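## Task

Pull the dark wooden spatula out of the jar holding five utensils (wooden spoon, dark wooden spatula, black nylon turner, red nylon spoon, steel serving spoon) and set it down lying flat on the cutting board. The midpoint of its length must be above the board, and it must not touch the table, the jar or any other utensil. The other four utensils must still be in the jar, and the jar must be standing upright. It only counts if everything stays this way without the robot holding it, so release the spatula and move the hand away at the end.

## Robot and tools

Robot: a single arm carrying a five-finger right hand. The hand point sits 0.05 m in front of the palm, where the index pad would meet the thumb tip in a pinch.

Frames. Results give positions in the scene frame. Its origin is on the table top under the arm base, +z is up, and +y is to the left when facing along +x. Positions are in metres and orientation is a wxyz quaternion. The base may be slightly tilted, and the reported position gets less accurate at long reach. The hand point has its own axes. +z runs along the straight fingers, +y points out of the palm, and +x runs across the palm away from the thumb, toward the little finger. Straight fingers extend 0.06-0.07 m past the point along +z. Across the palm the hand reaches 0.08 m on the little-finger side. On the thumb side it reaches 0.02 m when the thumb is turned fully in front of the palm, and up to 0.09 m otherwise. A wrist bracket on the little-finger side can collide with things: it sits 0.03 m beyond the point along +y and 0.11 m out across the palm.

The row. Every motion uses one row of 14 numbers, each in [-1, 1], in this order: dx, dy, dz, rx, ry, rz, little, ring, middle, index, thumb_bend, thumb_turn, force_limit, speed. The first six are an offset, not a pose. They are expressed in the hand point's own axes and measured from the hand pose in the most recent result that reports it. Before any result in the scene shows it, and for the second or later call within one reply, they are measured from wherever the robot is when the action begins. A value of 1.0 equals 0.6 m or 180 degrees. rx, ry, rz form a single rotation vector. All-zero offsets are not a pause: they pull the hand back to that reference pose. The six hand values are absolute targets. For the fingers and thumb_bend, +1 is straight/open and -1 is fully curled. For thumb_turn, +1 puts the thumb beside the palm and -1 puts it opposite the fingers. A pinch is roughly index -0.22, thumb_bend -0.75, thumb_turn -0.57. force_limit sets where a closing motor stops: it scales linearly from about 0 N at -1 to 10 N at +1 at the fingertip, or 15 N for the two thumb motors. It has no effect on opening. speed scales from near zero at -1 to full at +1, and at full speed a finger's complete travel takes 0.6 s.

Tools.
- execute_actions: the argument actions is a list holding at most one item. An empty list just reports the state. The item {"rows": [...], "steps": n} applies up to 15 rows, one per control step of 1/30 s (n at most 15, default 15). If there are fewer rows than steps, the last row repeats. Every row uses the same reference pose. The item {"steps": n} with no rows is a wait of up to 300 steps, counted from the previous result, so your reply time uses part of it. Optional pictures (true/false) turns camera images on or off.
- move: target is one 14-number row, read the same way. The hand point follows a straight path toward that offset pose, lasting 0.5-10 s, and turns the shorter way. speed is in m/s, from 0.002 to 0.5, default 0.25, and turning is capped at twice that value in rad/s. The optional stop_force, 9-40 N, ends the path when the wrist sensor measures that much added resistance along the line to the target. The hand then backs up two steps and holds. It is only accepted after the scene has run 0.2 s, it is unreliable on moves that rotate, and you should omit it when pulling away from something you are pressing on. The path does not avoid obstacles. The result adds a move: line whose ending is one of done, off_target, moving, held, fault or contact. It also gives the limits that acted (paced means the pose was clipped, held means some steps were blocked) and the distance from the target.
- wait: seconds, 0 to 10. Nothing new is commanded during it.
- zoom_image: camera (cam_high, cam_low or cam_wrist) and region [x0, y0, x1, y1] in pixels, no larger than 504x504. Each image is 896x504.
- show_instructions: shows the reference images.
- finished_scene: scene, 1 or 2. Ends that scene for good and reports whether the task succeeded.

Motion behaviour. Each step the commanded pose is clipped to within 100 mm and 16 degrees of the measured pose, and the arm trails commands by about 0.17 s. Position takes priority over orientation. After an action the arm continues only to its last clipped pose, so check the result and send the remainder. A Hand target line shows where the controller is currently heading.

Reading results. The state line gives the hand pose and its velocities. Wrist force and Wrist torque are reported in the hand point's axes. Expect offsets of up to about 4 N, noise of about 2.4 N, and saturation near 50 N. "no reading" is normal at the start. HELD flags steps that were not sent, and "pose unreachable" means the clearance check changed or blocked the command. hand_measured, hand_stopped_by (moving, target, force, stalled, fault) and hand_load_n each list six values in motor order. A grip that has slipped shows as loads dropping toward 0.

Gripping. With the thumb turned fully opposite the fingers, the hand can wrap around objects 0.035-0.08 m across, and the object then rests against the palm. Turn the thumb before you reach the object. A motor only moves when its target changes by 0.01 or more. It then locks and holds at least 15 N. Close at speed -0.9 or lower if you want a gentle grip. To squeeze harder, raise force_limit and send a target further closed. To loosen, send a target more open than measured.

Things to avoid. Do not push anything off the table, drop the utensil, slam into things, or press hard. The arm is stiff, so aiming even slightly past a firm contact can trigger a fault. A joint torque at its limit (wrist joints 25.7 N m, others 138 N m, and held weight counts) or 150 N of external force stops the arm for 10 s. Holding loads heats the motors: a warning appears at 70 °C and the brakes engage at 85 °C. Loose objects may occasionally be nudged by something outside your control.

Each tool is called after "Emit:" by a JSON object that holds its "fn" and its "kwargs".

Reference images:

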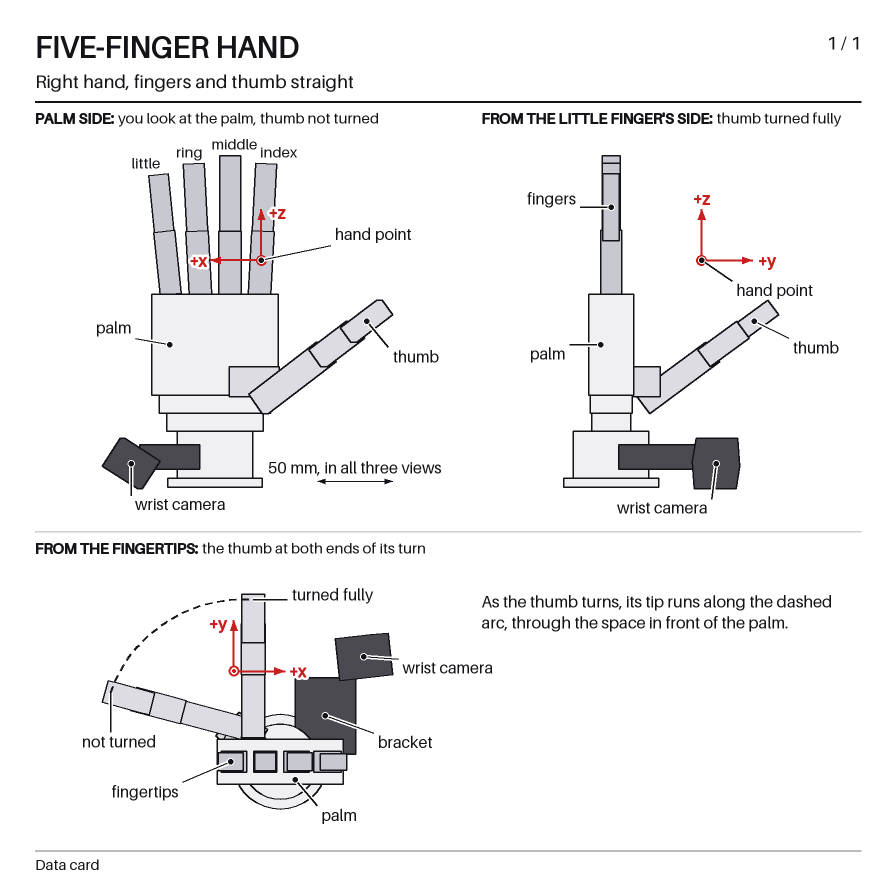

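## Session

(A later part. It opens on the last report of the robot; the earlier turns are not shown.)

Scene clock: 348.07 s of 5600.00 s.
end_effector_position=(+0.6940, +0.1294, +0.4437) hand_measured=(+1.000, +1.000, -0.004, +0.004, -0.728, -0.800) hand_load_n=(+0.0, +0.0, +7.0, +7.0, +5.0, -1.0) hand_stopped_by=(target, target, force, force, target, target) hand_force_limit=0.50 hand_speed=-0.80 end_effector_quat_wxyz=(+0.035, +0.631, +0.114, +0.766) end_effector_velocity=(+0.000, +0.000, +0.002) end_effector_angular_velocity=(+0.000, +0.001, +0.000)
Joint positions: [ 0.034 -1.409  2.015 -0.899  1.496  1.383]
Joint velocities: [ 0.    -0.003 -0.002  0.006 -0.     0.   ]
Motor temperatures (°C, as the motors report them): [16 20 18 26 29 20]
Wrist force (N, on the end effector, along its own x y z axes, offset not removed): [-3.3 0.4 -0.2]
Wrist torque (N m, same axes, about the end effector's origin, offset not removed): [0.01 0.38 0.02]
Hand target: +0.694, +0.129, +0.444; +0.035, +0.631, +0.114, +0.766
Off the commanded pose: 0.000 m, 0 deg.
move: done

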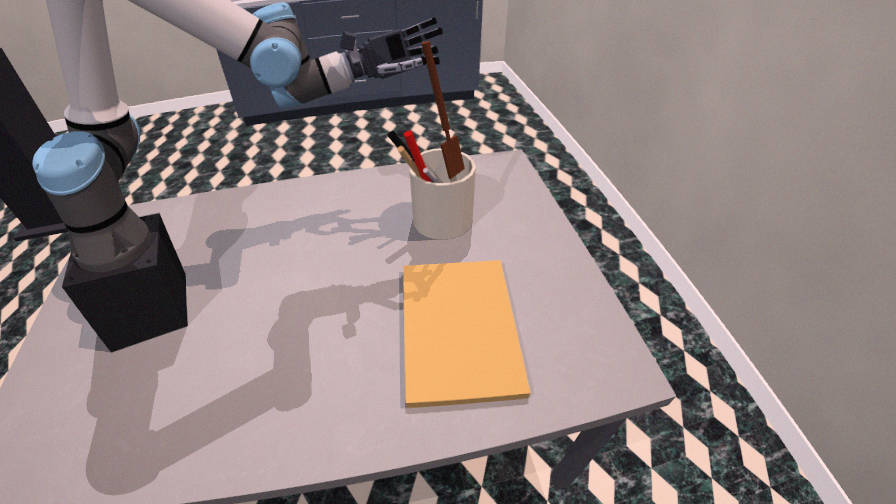

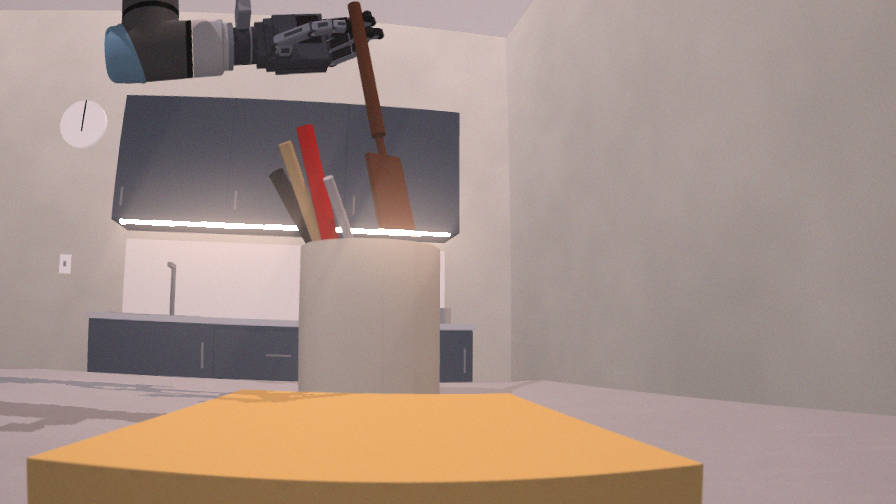

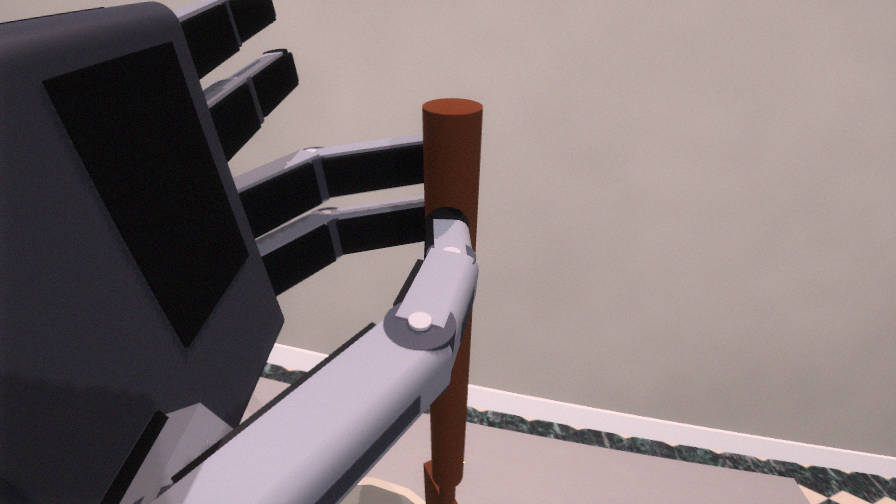

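Emit:
{"fn": "zoom_image", "kwargs": {"camera": "cam_high", "region": [360, 20, 540, 200]}}

Emit:
{"fn": "zoom_image", "kwargs": {"camera": "cam_low", "region": [240, 0, 500, 260]}}

Region (360, 20, 540, 200) of cam_high's 896x504 image, scaled by 2.800, with more detail than that image has.

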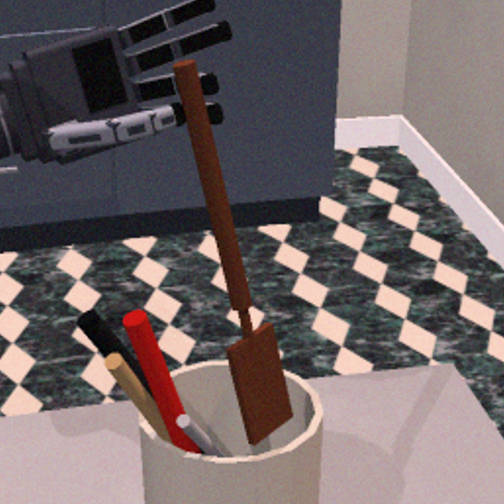

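Region (240, 0, 500, 260) of cam_low's 896x504 image, scaled by 1.938, with more detail than that image has.

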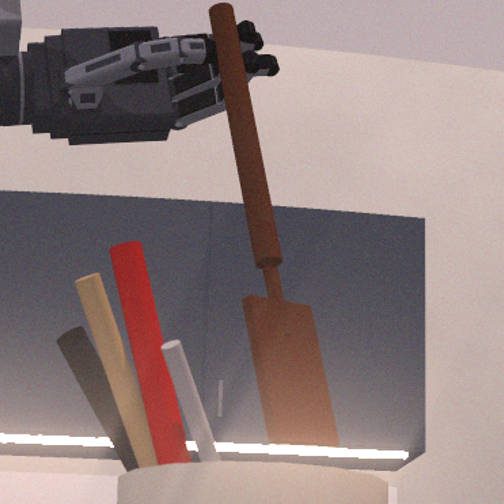

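Emit:
{"fn": "move", "kwargs": {"target": [-0.0039,0.1177,-0.0117,0,0,0,1,1,-0.3,-0.32,-0.73,-0.8,0.5,-0.8], "speed": 0.13}}

Emit:
{"fn": "move", "kwargs": {"target": [-0.346,0.2893,-0.0988,-0.2146,-0.0864,0.1622,1,1,-0.3,-0.32,-0.73,-0.8,0.5,-0.8], "speed": 0.18}}

Scene clock: 423.77 s of 5600.00 s.
end_effector_position=(+0.6941, +0.0596, +0.4555) hand_measured=(+1.000, +1.000, -0.004, +0.004, -0.728, -0.800) hand_load_n=(+0.0, +0.0, +7.0, +7.0, +5.0, -1.0) hand_stopped_by=(target, target, force, force, target, target) hand_force_limit=0.50 hand_speed=-0.80 end_effector_quat_wxyz=(+0.035, +0.631, +0.114, +0.766) end_effector_velocity=(+0.000, -0.002, -0.000) end_effector_angular_velocity=(+0.000, +0.000, -0.000)
Joint positions: [-0.138 -1.473  2.06  -0.888  1.332  1.434]
Joint velocities: [-0.005  0.     0.001 -0.001 -0.005  0.002]
Motor temperatures (°C, as the motors report them): [16 20 18 26 29 20]
Wrist force (N, on the end effector, along its own x y z axes, offset not removed): [-2.4 -1.1 0.4]
Wrist torque (N m, same axes, about the end effector's origin, offset not removed): [-0.27 0.26 -0.06]
Hand target: +0.694, +0.059, +0.456; +0.035, +0.631, +0.114, +0.766
Off the commanded pose: 0.000 m, 0 deg.
After step 90, 71.67 s passed at rest.
move: done

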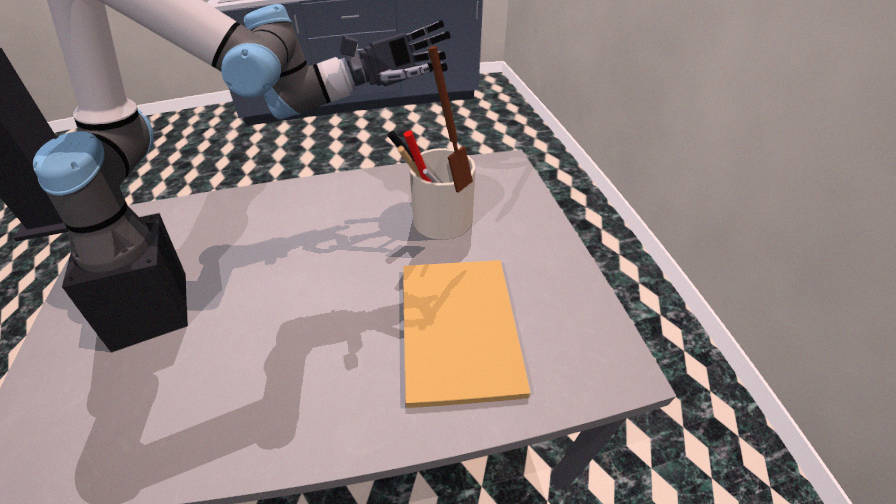

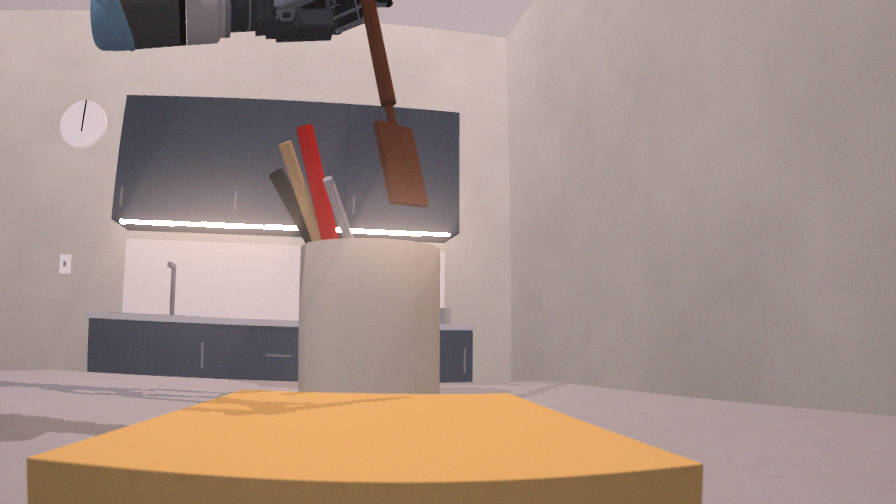

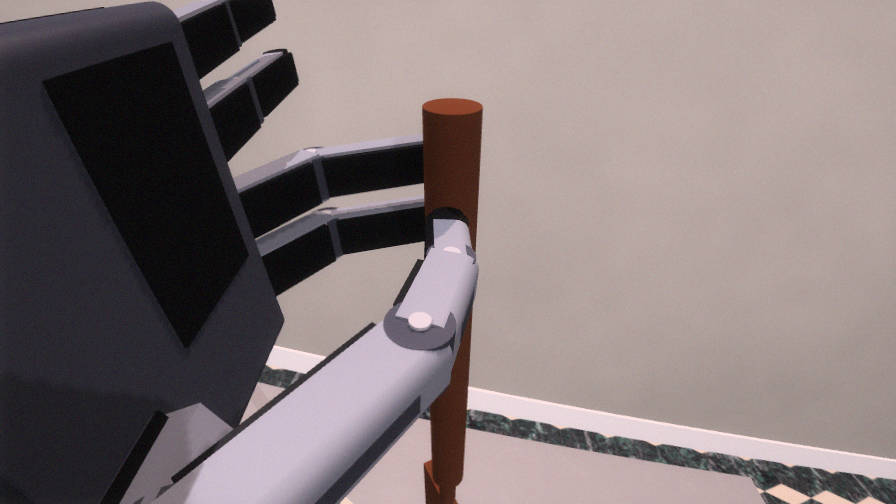

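Scene clock: 426.73 s of 5600.00 s.
end_effector_position=(+0.6937, -0.1574, +0.2839) hand_measured=(+1.000, +1.000, -0.004, +0.004, -0.728, -0.800) hand_load_n=(+0.0, +0.0, +7.0, +7.0, +5.0, -0.5) hand_stopped_by=(target, target, force, force, target, target) hand_force_limit=0.50 hand_speed=-0.80 end_effector_quat_wxyz=(+0.063, +0.687, -0.307, +0.655) end_effector_velocity=(-0.000, -0.003, -0.001) end_effector_angular_velocity=(+0.004, +0.002, -0.007)
Joint positions: [-0.3   -1.179  1.837 -0.605  1.798  1.985]
Joint velocities: [-0.004  0.003 -0.004  0.005  0.002  0.004]
Motor temperatures (°C, as the motors report them): [16 20 18 26 29 20]
Wrist force (N, on the end effector, along its own x y z axes, offset not removed): [-1.9 0.0 1.8]
Wrist torque (N m, same axes, about the end effector's origin, offset not removed): [-0.27 0.08 -0.04]
Hand target: +0.694, -0.158, +0.284; +0.063, +0.687, -0.307, +0.655
Off the commanded pose: 0.000 m, 0 deg.
move: done

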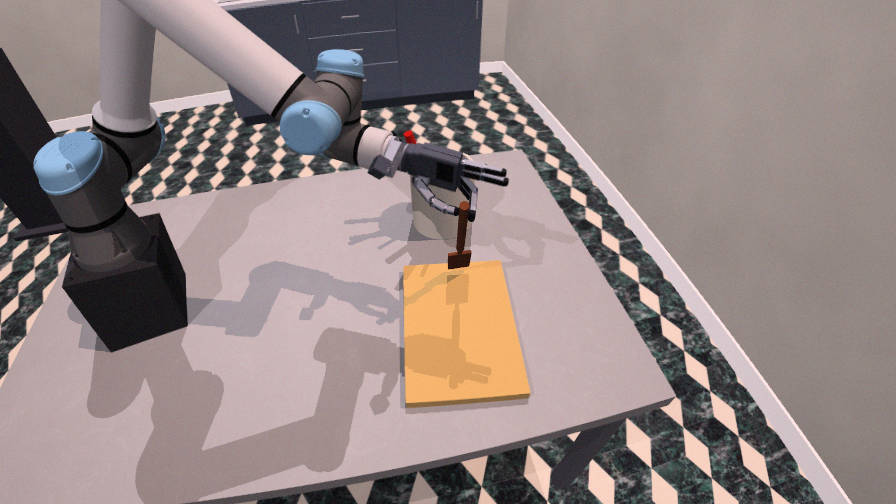

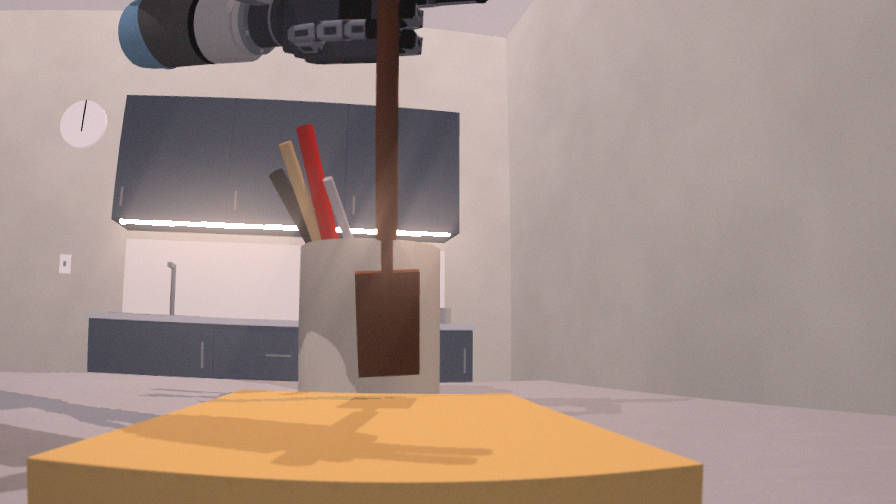

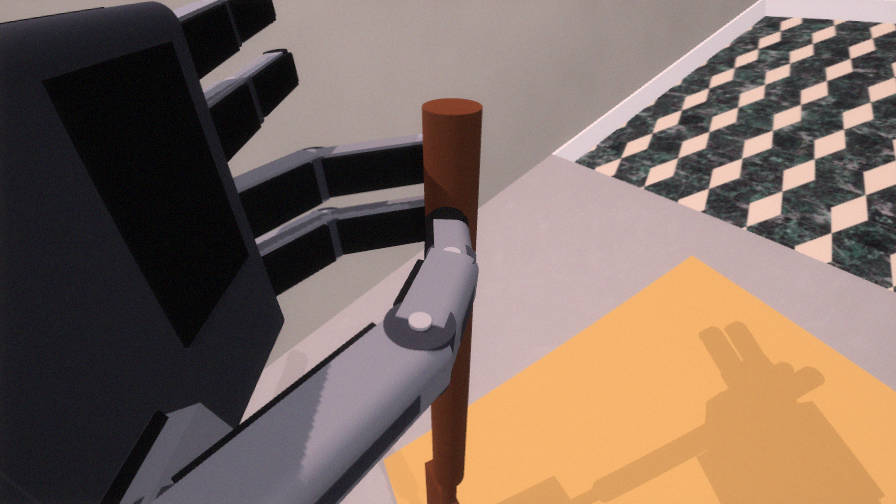

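Emit:
{"fn": "zoom_image", "kwargs": {"camera": "cam_low", "region": [310, 250, 470, 410]}}

Emit:
{"fn": "zoom_image", "kwargs": {"camera": "cam_high", "region": [390, 170, 530, 310]}}

Region (310, 250, 470, 410) of cam_low's 896x504 image, scaled by 3.150, with more detail than that image has.

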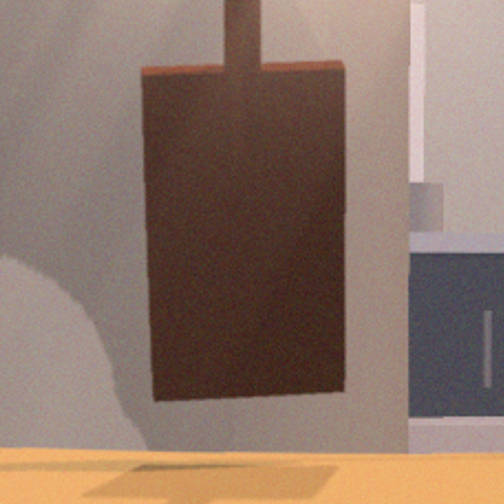

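Region (390, 170, 530, 310) of cam_high's 896x504 image, scaled by 3.600, with more detail than that image has.

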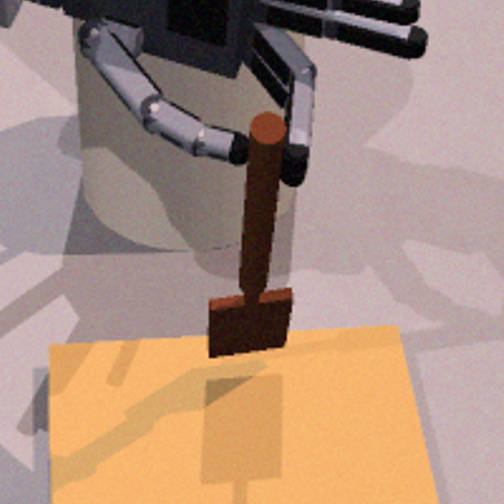

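Emit:
{"fn": "move", "kwargs": {"target": [-0.0863,0.1985,0.0843,-0.0217,-0.0705,0.1512,1,1,-0.3,-0.32,-0.73,-0.8,0.5,-0.8], "speed": 0.15}}

Emit:
{"fn": "move", "kwargs": {"target": [-0.066,0.200,0.102,0,-0.0757,0.1485,1,1,-0.3,-0.32,-0.73,-0.8,0.5,-0.8], "speed": 0.15}}

Scene clock: 469.37 s of 5600.00 s.
end_effector_position=(+0.6798, -0.2601, +0.1910) hand_measured=(+1.000, +1.000, -0.004, +0.004, -0.728, -0.800) hand_load_n=(+0.0, +0.0, +7.0, +7.5, +5.0, -0.5) hand_stopped_by=(target, target, force, force, target, target) hand_force_limit=0.50 hand_speed=-0.80 end_effector_quat_wxyz=(-0.103, +0.661, -0.487, +0.562) end_effector_velocity=(-0.000, -0.002, -0.002) end_effector_angular_velocity=(+0.006, +0.000, -0.000)
Joint positions: [-0.598 -1.052  1.745 -0.424  1.427  2.422]
Joint velocities: [-0.004  0.005 -0.003  0.002 -0.006  0.004]
Motor temperatures (°C, as the motors report them): [16 20 18 26 29 20]
Wrist force (N, on the end effector, along its own x y z axes, offset not removed): [-0.2 0.1 1.6]
Wrist torque (N m, same axes, about the end effector's origin, offset not removed): [-0.18 -0.02 0.09]
Hand target: +0.680, -0.260, +0.191; -0.103, +0.661, -0.487, +0.562
Off the commanded pose: 0.000 m, 0 deg.
After step 90, 37.43 s passed at rest.
move: done

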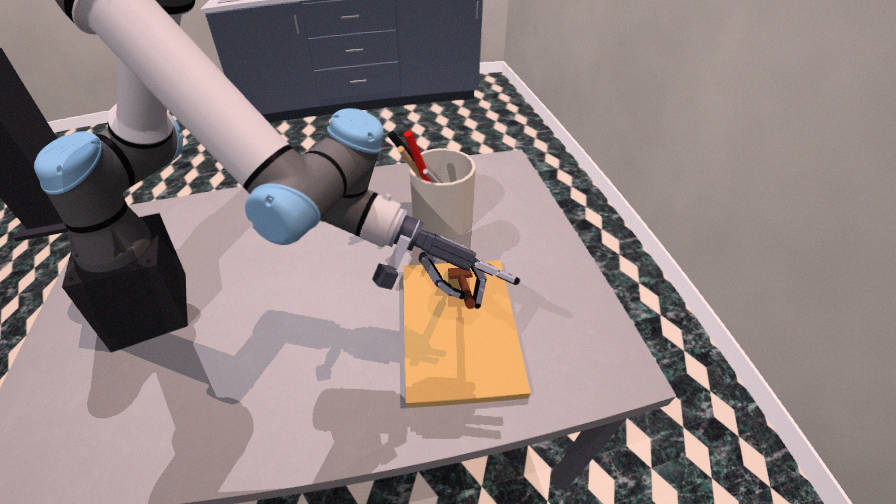

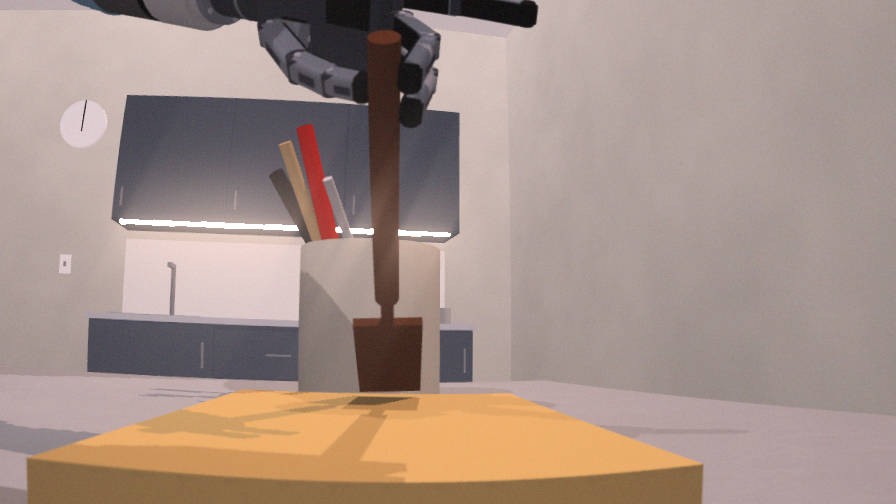

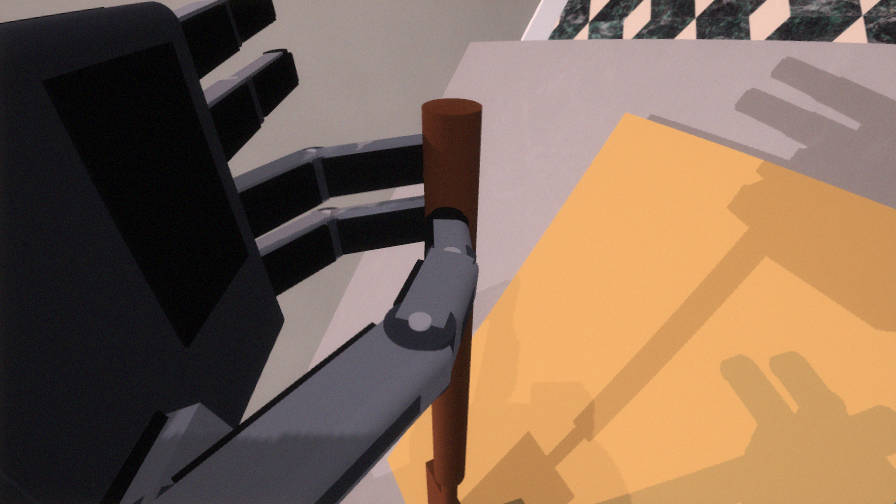

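Scene clock: 471.57 s of 5600.00 s.
end_effector_position=(+0.6724, -0.3158, +0.0625) hand_measured=(+1.000, +1.000, -0.004, +0.004, -0.728, -0.800) hand_load_n=(+0.0, +0.0, +7.0, +7.0, +4.5, -1.0) hand_stopped_by=(target, target, force, force, target, target) hand_force_limit=0.50 hand_speed=-0.80 end_effector_quat_wxyz=(-0.286, +0.593, -0.610, +0.441) end_effector_velocity=(+0.000, +0.000, -0.003) end_effector_angular_velocity=(+0.008, -0.000, +0.002)
Joint positions: [-0.813 -0.744  1.563 -0.392  1.022  2.767]
Joint velocities: [-0.001  0.007 -0.005  0.002 -0.006  0.004]
Motor temperatures (°C, as the motors report them): [16 20 18 26 29 20]
Wrist force (N, on the end effector, along its own x y z axes, offset not removed): [-2.9 0.4 0.8]
Wrist torque (N m, same axes, about the end effector's origin, offset not removed): [-0.18 0.34 -0.10]
Hand target: +0.672, -0.316, +0.062; -0.286, +0.592, -0.610, +0.441
Off the commanded pose: 0.000 m, 0 deg.
move: done

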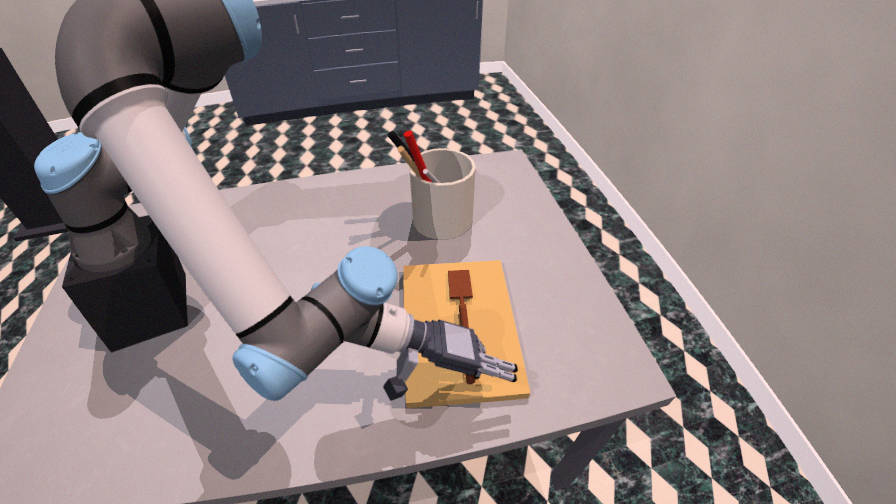

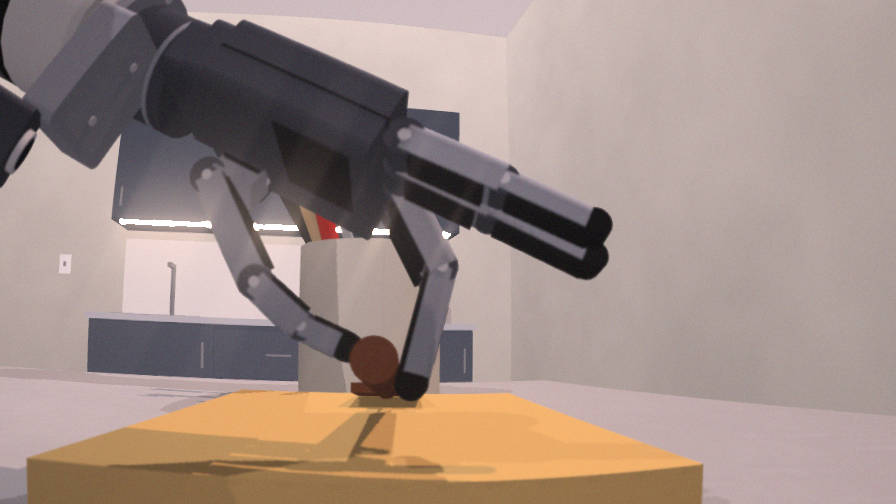

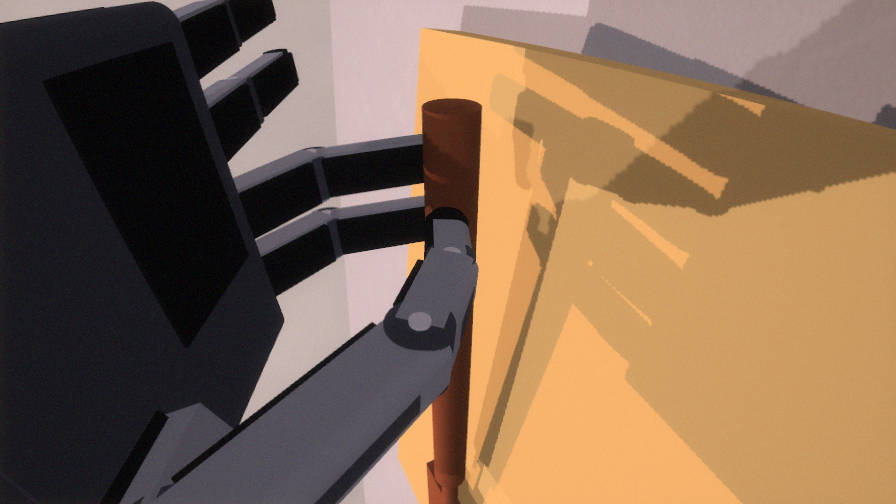

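Emit:
{"fn": "zoom_image", "kwargs": {"camera": "cam_low", "region": [300, 310, 490, 500]}}

Region (300, 310, 490, 500) of cam_low's 896x504 image, scaled by 2.653, with more detail than that image has.

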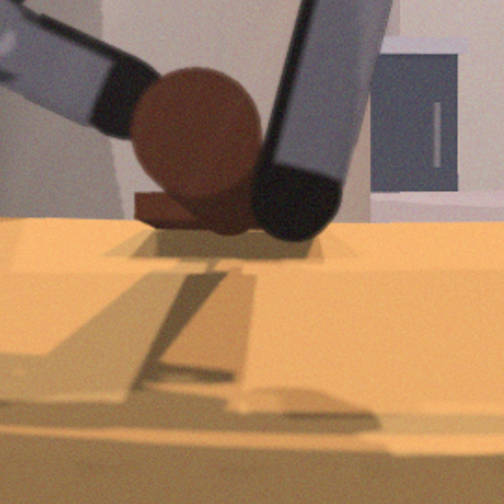

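Emit:
{"fn": "move", "kwargs": {"target": [-0.0015,0.0269,0.0137,0,-0.0096,0.0188,1,1,-0.3,-0.32,-0.73,-0.8,0.5,-0.8], "speed": 0.04}}

Scene clock: 485.10 s of 5600.00 s.
end_effector_position=(+0.6721, -0.3180, +0.0447) hand_measured=(+1.000, +1.000, -0.004, +0.004, -0.728, -0.800) hand_load_n=(+0.0, +0.0, +7.0, +7.0, +4.5, -1.0) hand_stopped_by=(target, target, force, force, target, target) hand_force_limit=0.50 hand_speed=-0.80 end_effector_quat_wxyz=(-0.308, +0.581, -0.623, +0.424) end_effector_velocity=(-0.000, -0.001, -0.001) end_effector_angular_velocity=(+0.006, -0.002, -0.002)
Joint positions: [-0.829 -0.697  1.531 -0.391  0.979  2.811]
Joint velocities: [-0.003  0.004 -0.004  0.    -0.004  0.005]
Motor temperatures (°C, as the motors report them): [16 20 18 26 29 20]
Wrist force (N, on the end effector, along its own x y z axes, offset not removed): [-1.0 -0.5 0.3]
Wrist torque (N m, same axes, about the end effector's origin, offset not removed): [-0.20 0.13 0.08]
Hand target: +0.672, -0.318, +0.045; -0.308, +0.581, -0.623, +0.424
Off the commanded pose: 0.000 m, 0 deg.
After step 90, 9.40 s passed at rest.
move: done

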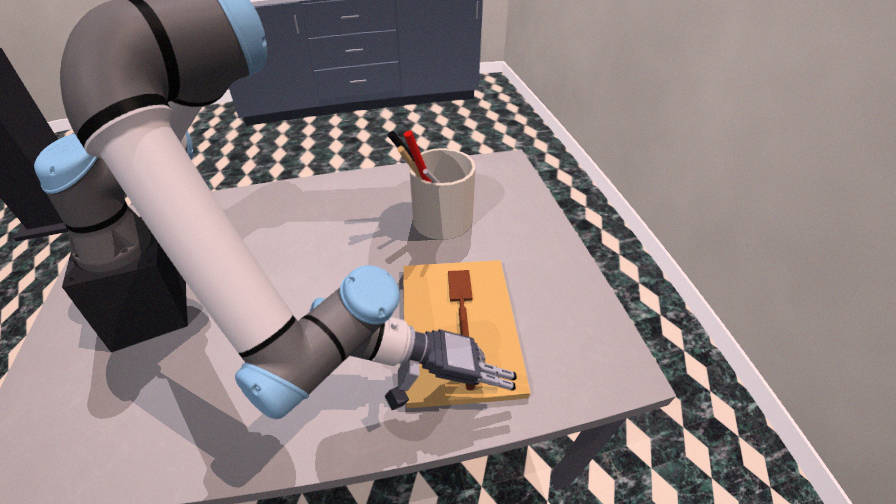

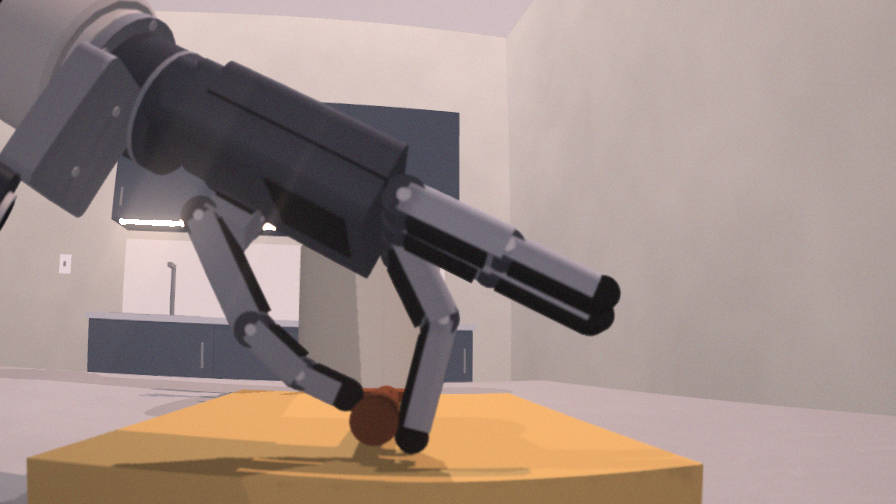

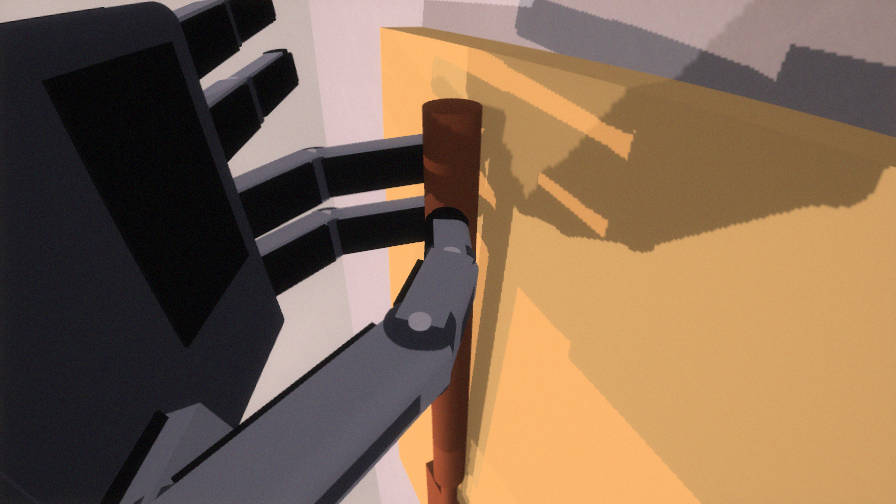

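Emit:
{"fn": "move", "kwargs": {"target": [0,0,0,0,0,0,1,1,0.25,0.25,-0.73,-0.8,0.5,-0.8], "speed": 0.04}}

Emit:
{"fn": "move", "kwargs": {"target": [0.029,-0.236,-0.12,0,0,0,1,1,0.6,0.6,-0.73,-0.8,0.5,-0.3], "speed": 0.25}}

Scene clock: 490.57 s of 5600.00 s.
end_effector_position=(+0.6721, -0.3181, +0.0447) hand_measured=(+1.000, +1.000, +0.250, +0.250, -0.730, -0.800) hand_load_n=(+0.0, +0.0, +0.0, +0.0, +0.0, +0.0) hand_stopped_by=(target, target, target, target, target, target) hand_force_limit=0.50 hand_speed=-0.80 end_effector_quat_wxyz=(-0.308, +0.581, -0.623, +0.424) end_effector_velocity=(+0.000, +0.001, +0.001) end_effector_angular_velocity=(-0.000, -0.000, +0.001)
Joint positions: [-0.829 -0.697  1.531 -0.391  0.979  2.811]
Joint velocities: [ 0.001 -0.001  0.     0.     0.     0.   ]
Motor temperatures (°C, as the motors report them): [16 20 18 26 29 20]
Wrist force (N, on the end effector, along its own x y z axes, offset not removed): [-2.8 -1.4 -1.1]
Wrist torque (N m, same axes, about the end effector's origin, offset not removed): [-0.28 0.47 -0.14]
Hand target: +0.672, -0.318, +0.045; -0.308, +0.581, -0.623, +0.424
Off the commanded pose: 0.000 m, 0 deg.
After step 90, 1.43 s passed at rest.
move: done

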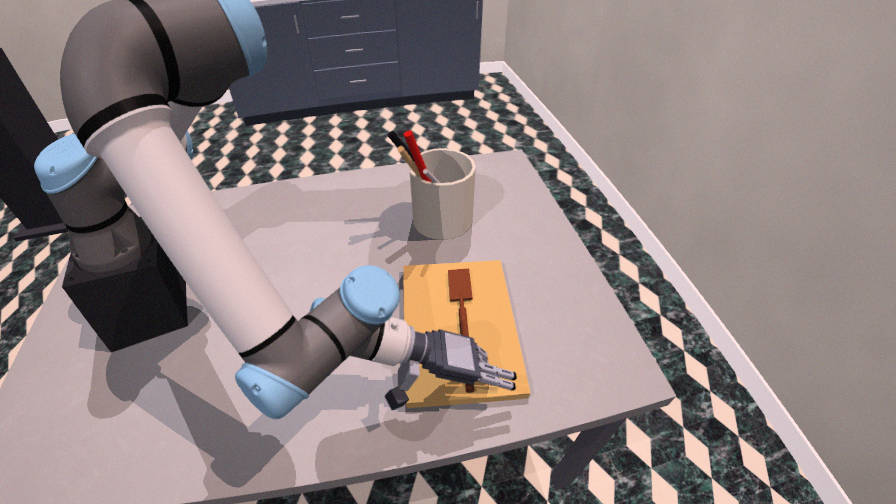

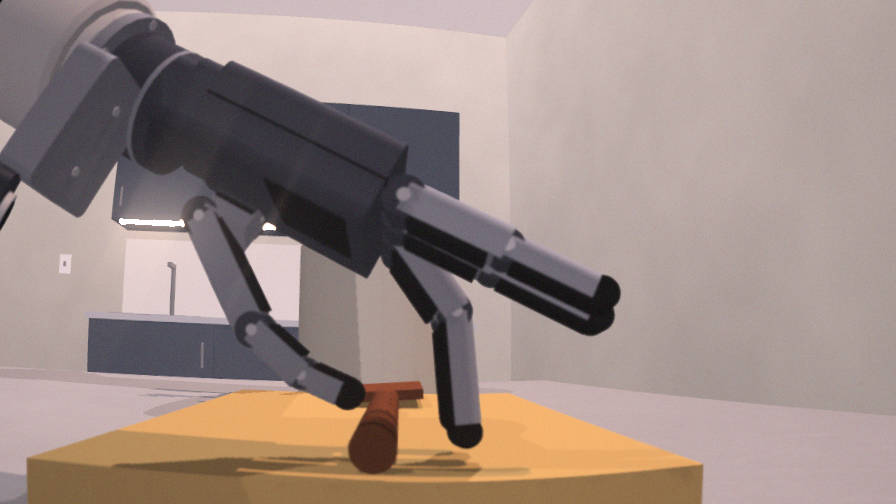

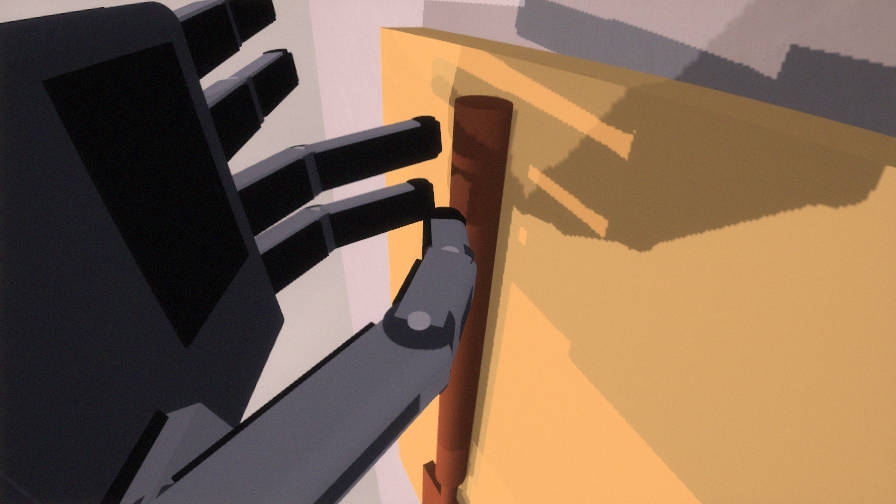

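Scene clock: 491.80 s of 5600.00 s.
end_effector_position=(+0.6721, -0.3180, +0.2042) hand_measured=(+1.000, +1.000, +0.600, +0.600, -0.730, -0.800) hand_load_n=(+0.0, +0.0, +0.0, +0.0, +0.0, +0.0) hand_stopped_by=(target, target, target, target, target, target) hand_force_limit=0.50 hand_speed=-0.30 end_effector_quat_wxyz=(-0.308, +0.581, -0.623, +0.424) end_effector_velocity=(-0.000, -0.001, +0.003) end_effector_angular_velocity=(-0.002, -0.001, -0.000)
Joint positions: [-0.859 -0.958  1.515 -0.105  0.953  2.796]
Joint velocities: [-0.001 -0.003 -0.001  0.003 -0.001 -0.001]
Motor temperatures (°C, as the motors report them): [16 20 18 26 29 20]
Wrist force (N, on the end effector, along its own x y z axes, offset not removed): [-1.5 -1.3 1.0]
Wrist torque (N m, same axes, about the end effector's origin, offset not removed): [-0.37 0.18 -0.09]
Hand target: +0.672, -0.318, +0.204; -0.308, +0.581, -0.623, +0.424
Off the commanded pose: 0.000 m, 0 deg.
move: done

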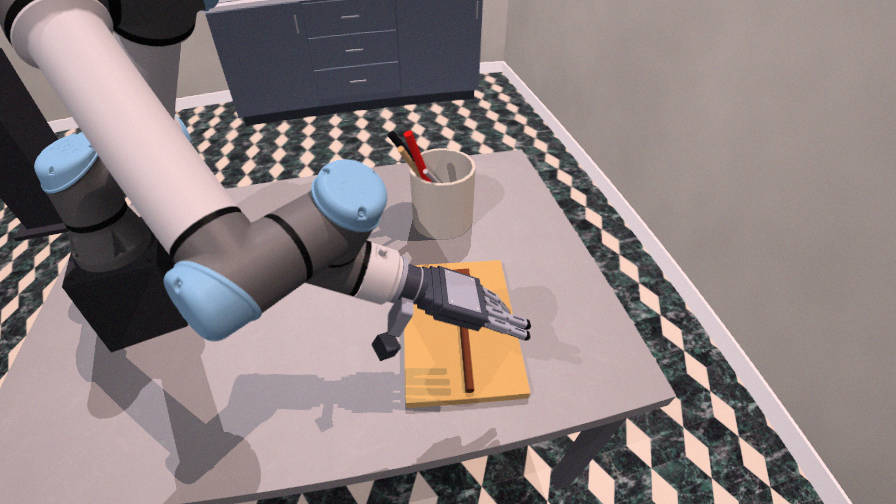

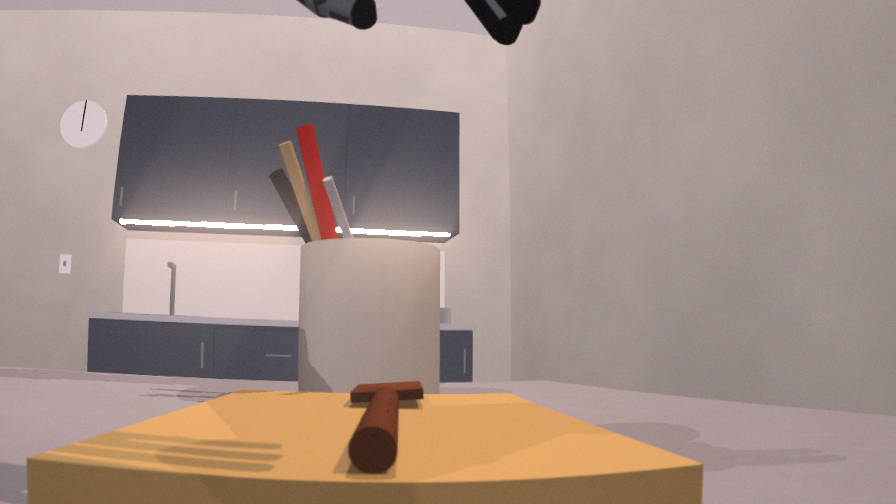

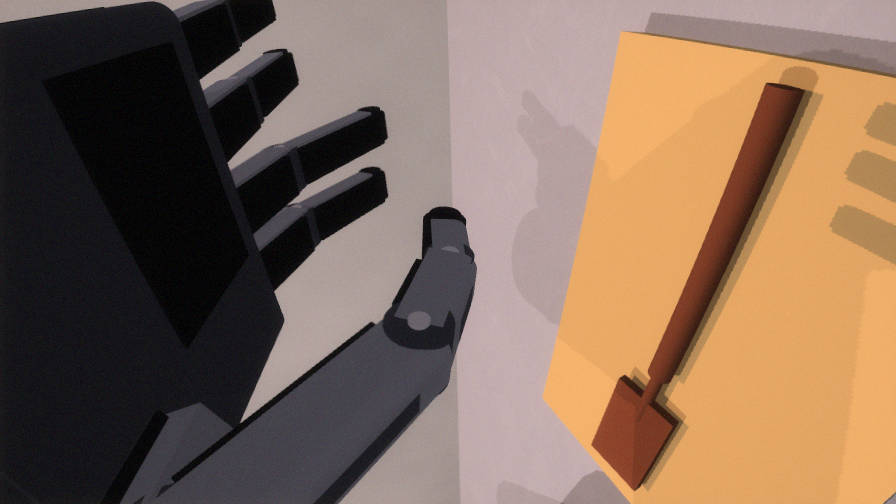

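The spatula lies flat on the board, the other tools are in the upright jar, and the hand is clear.

Emit:
{"fn": "finished_scene", "kwargs": {"scene": 1}}

The scene is finished: the task was done.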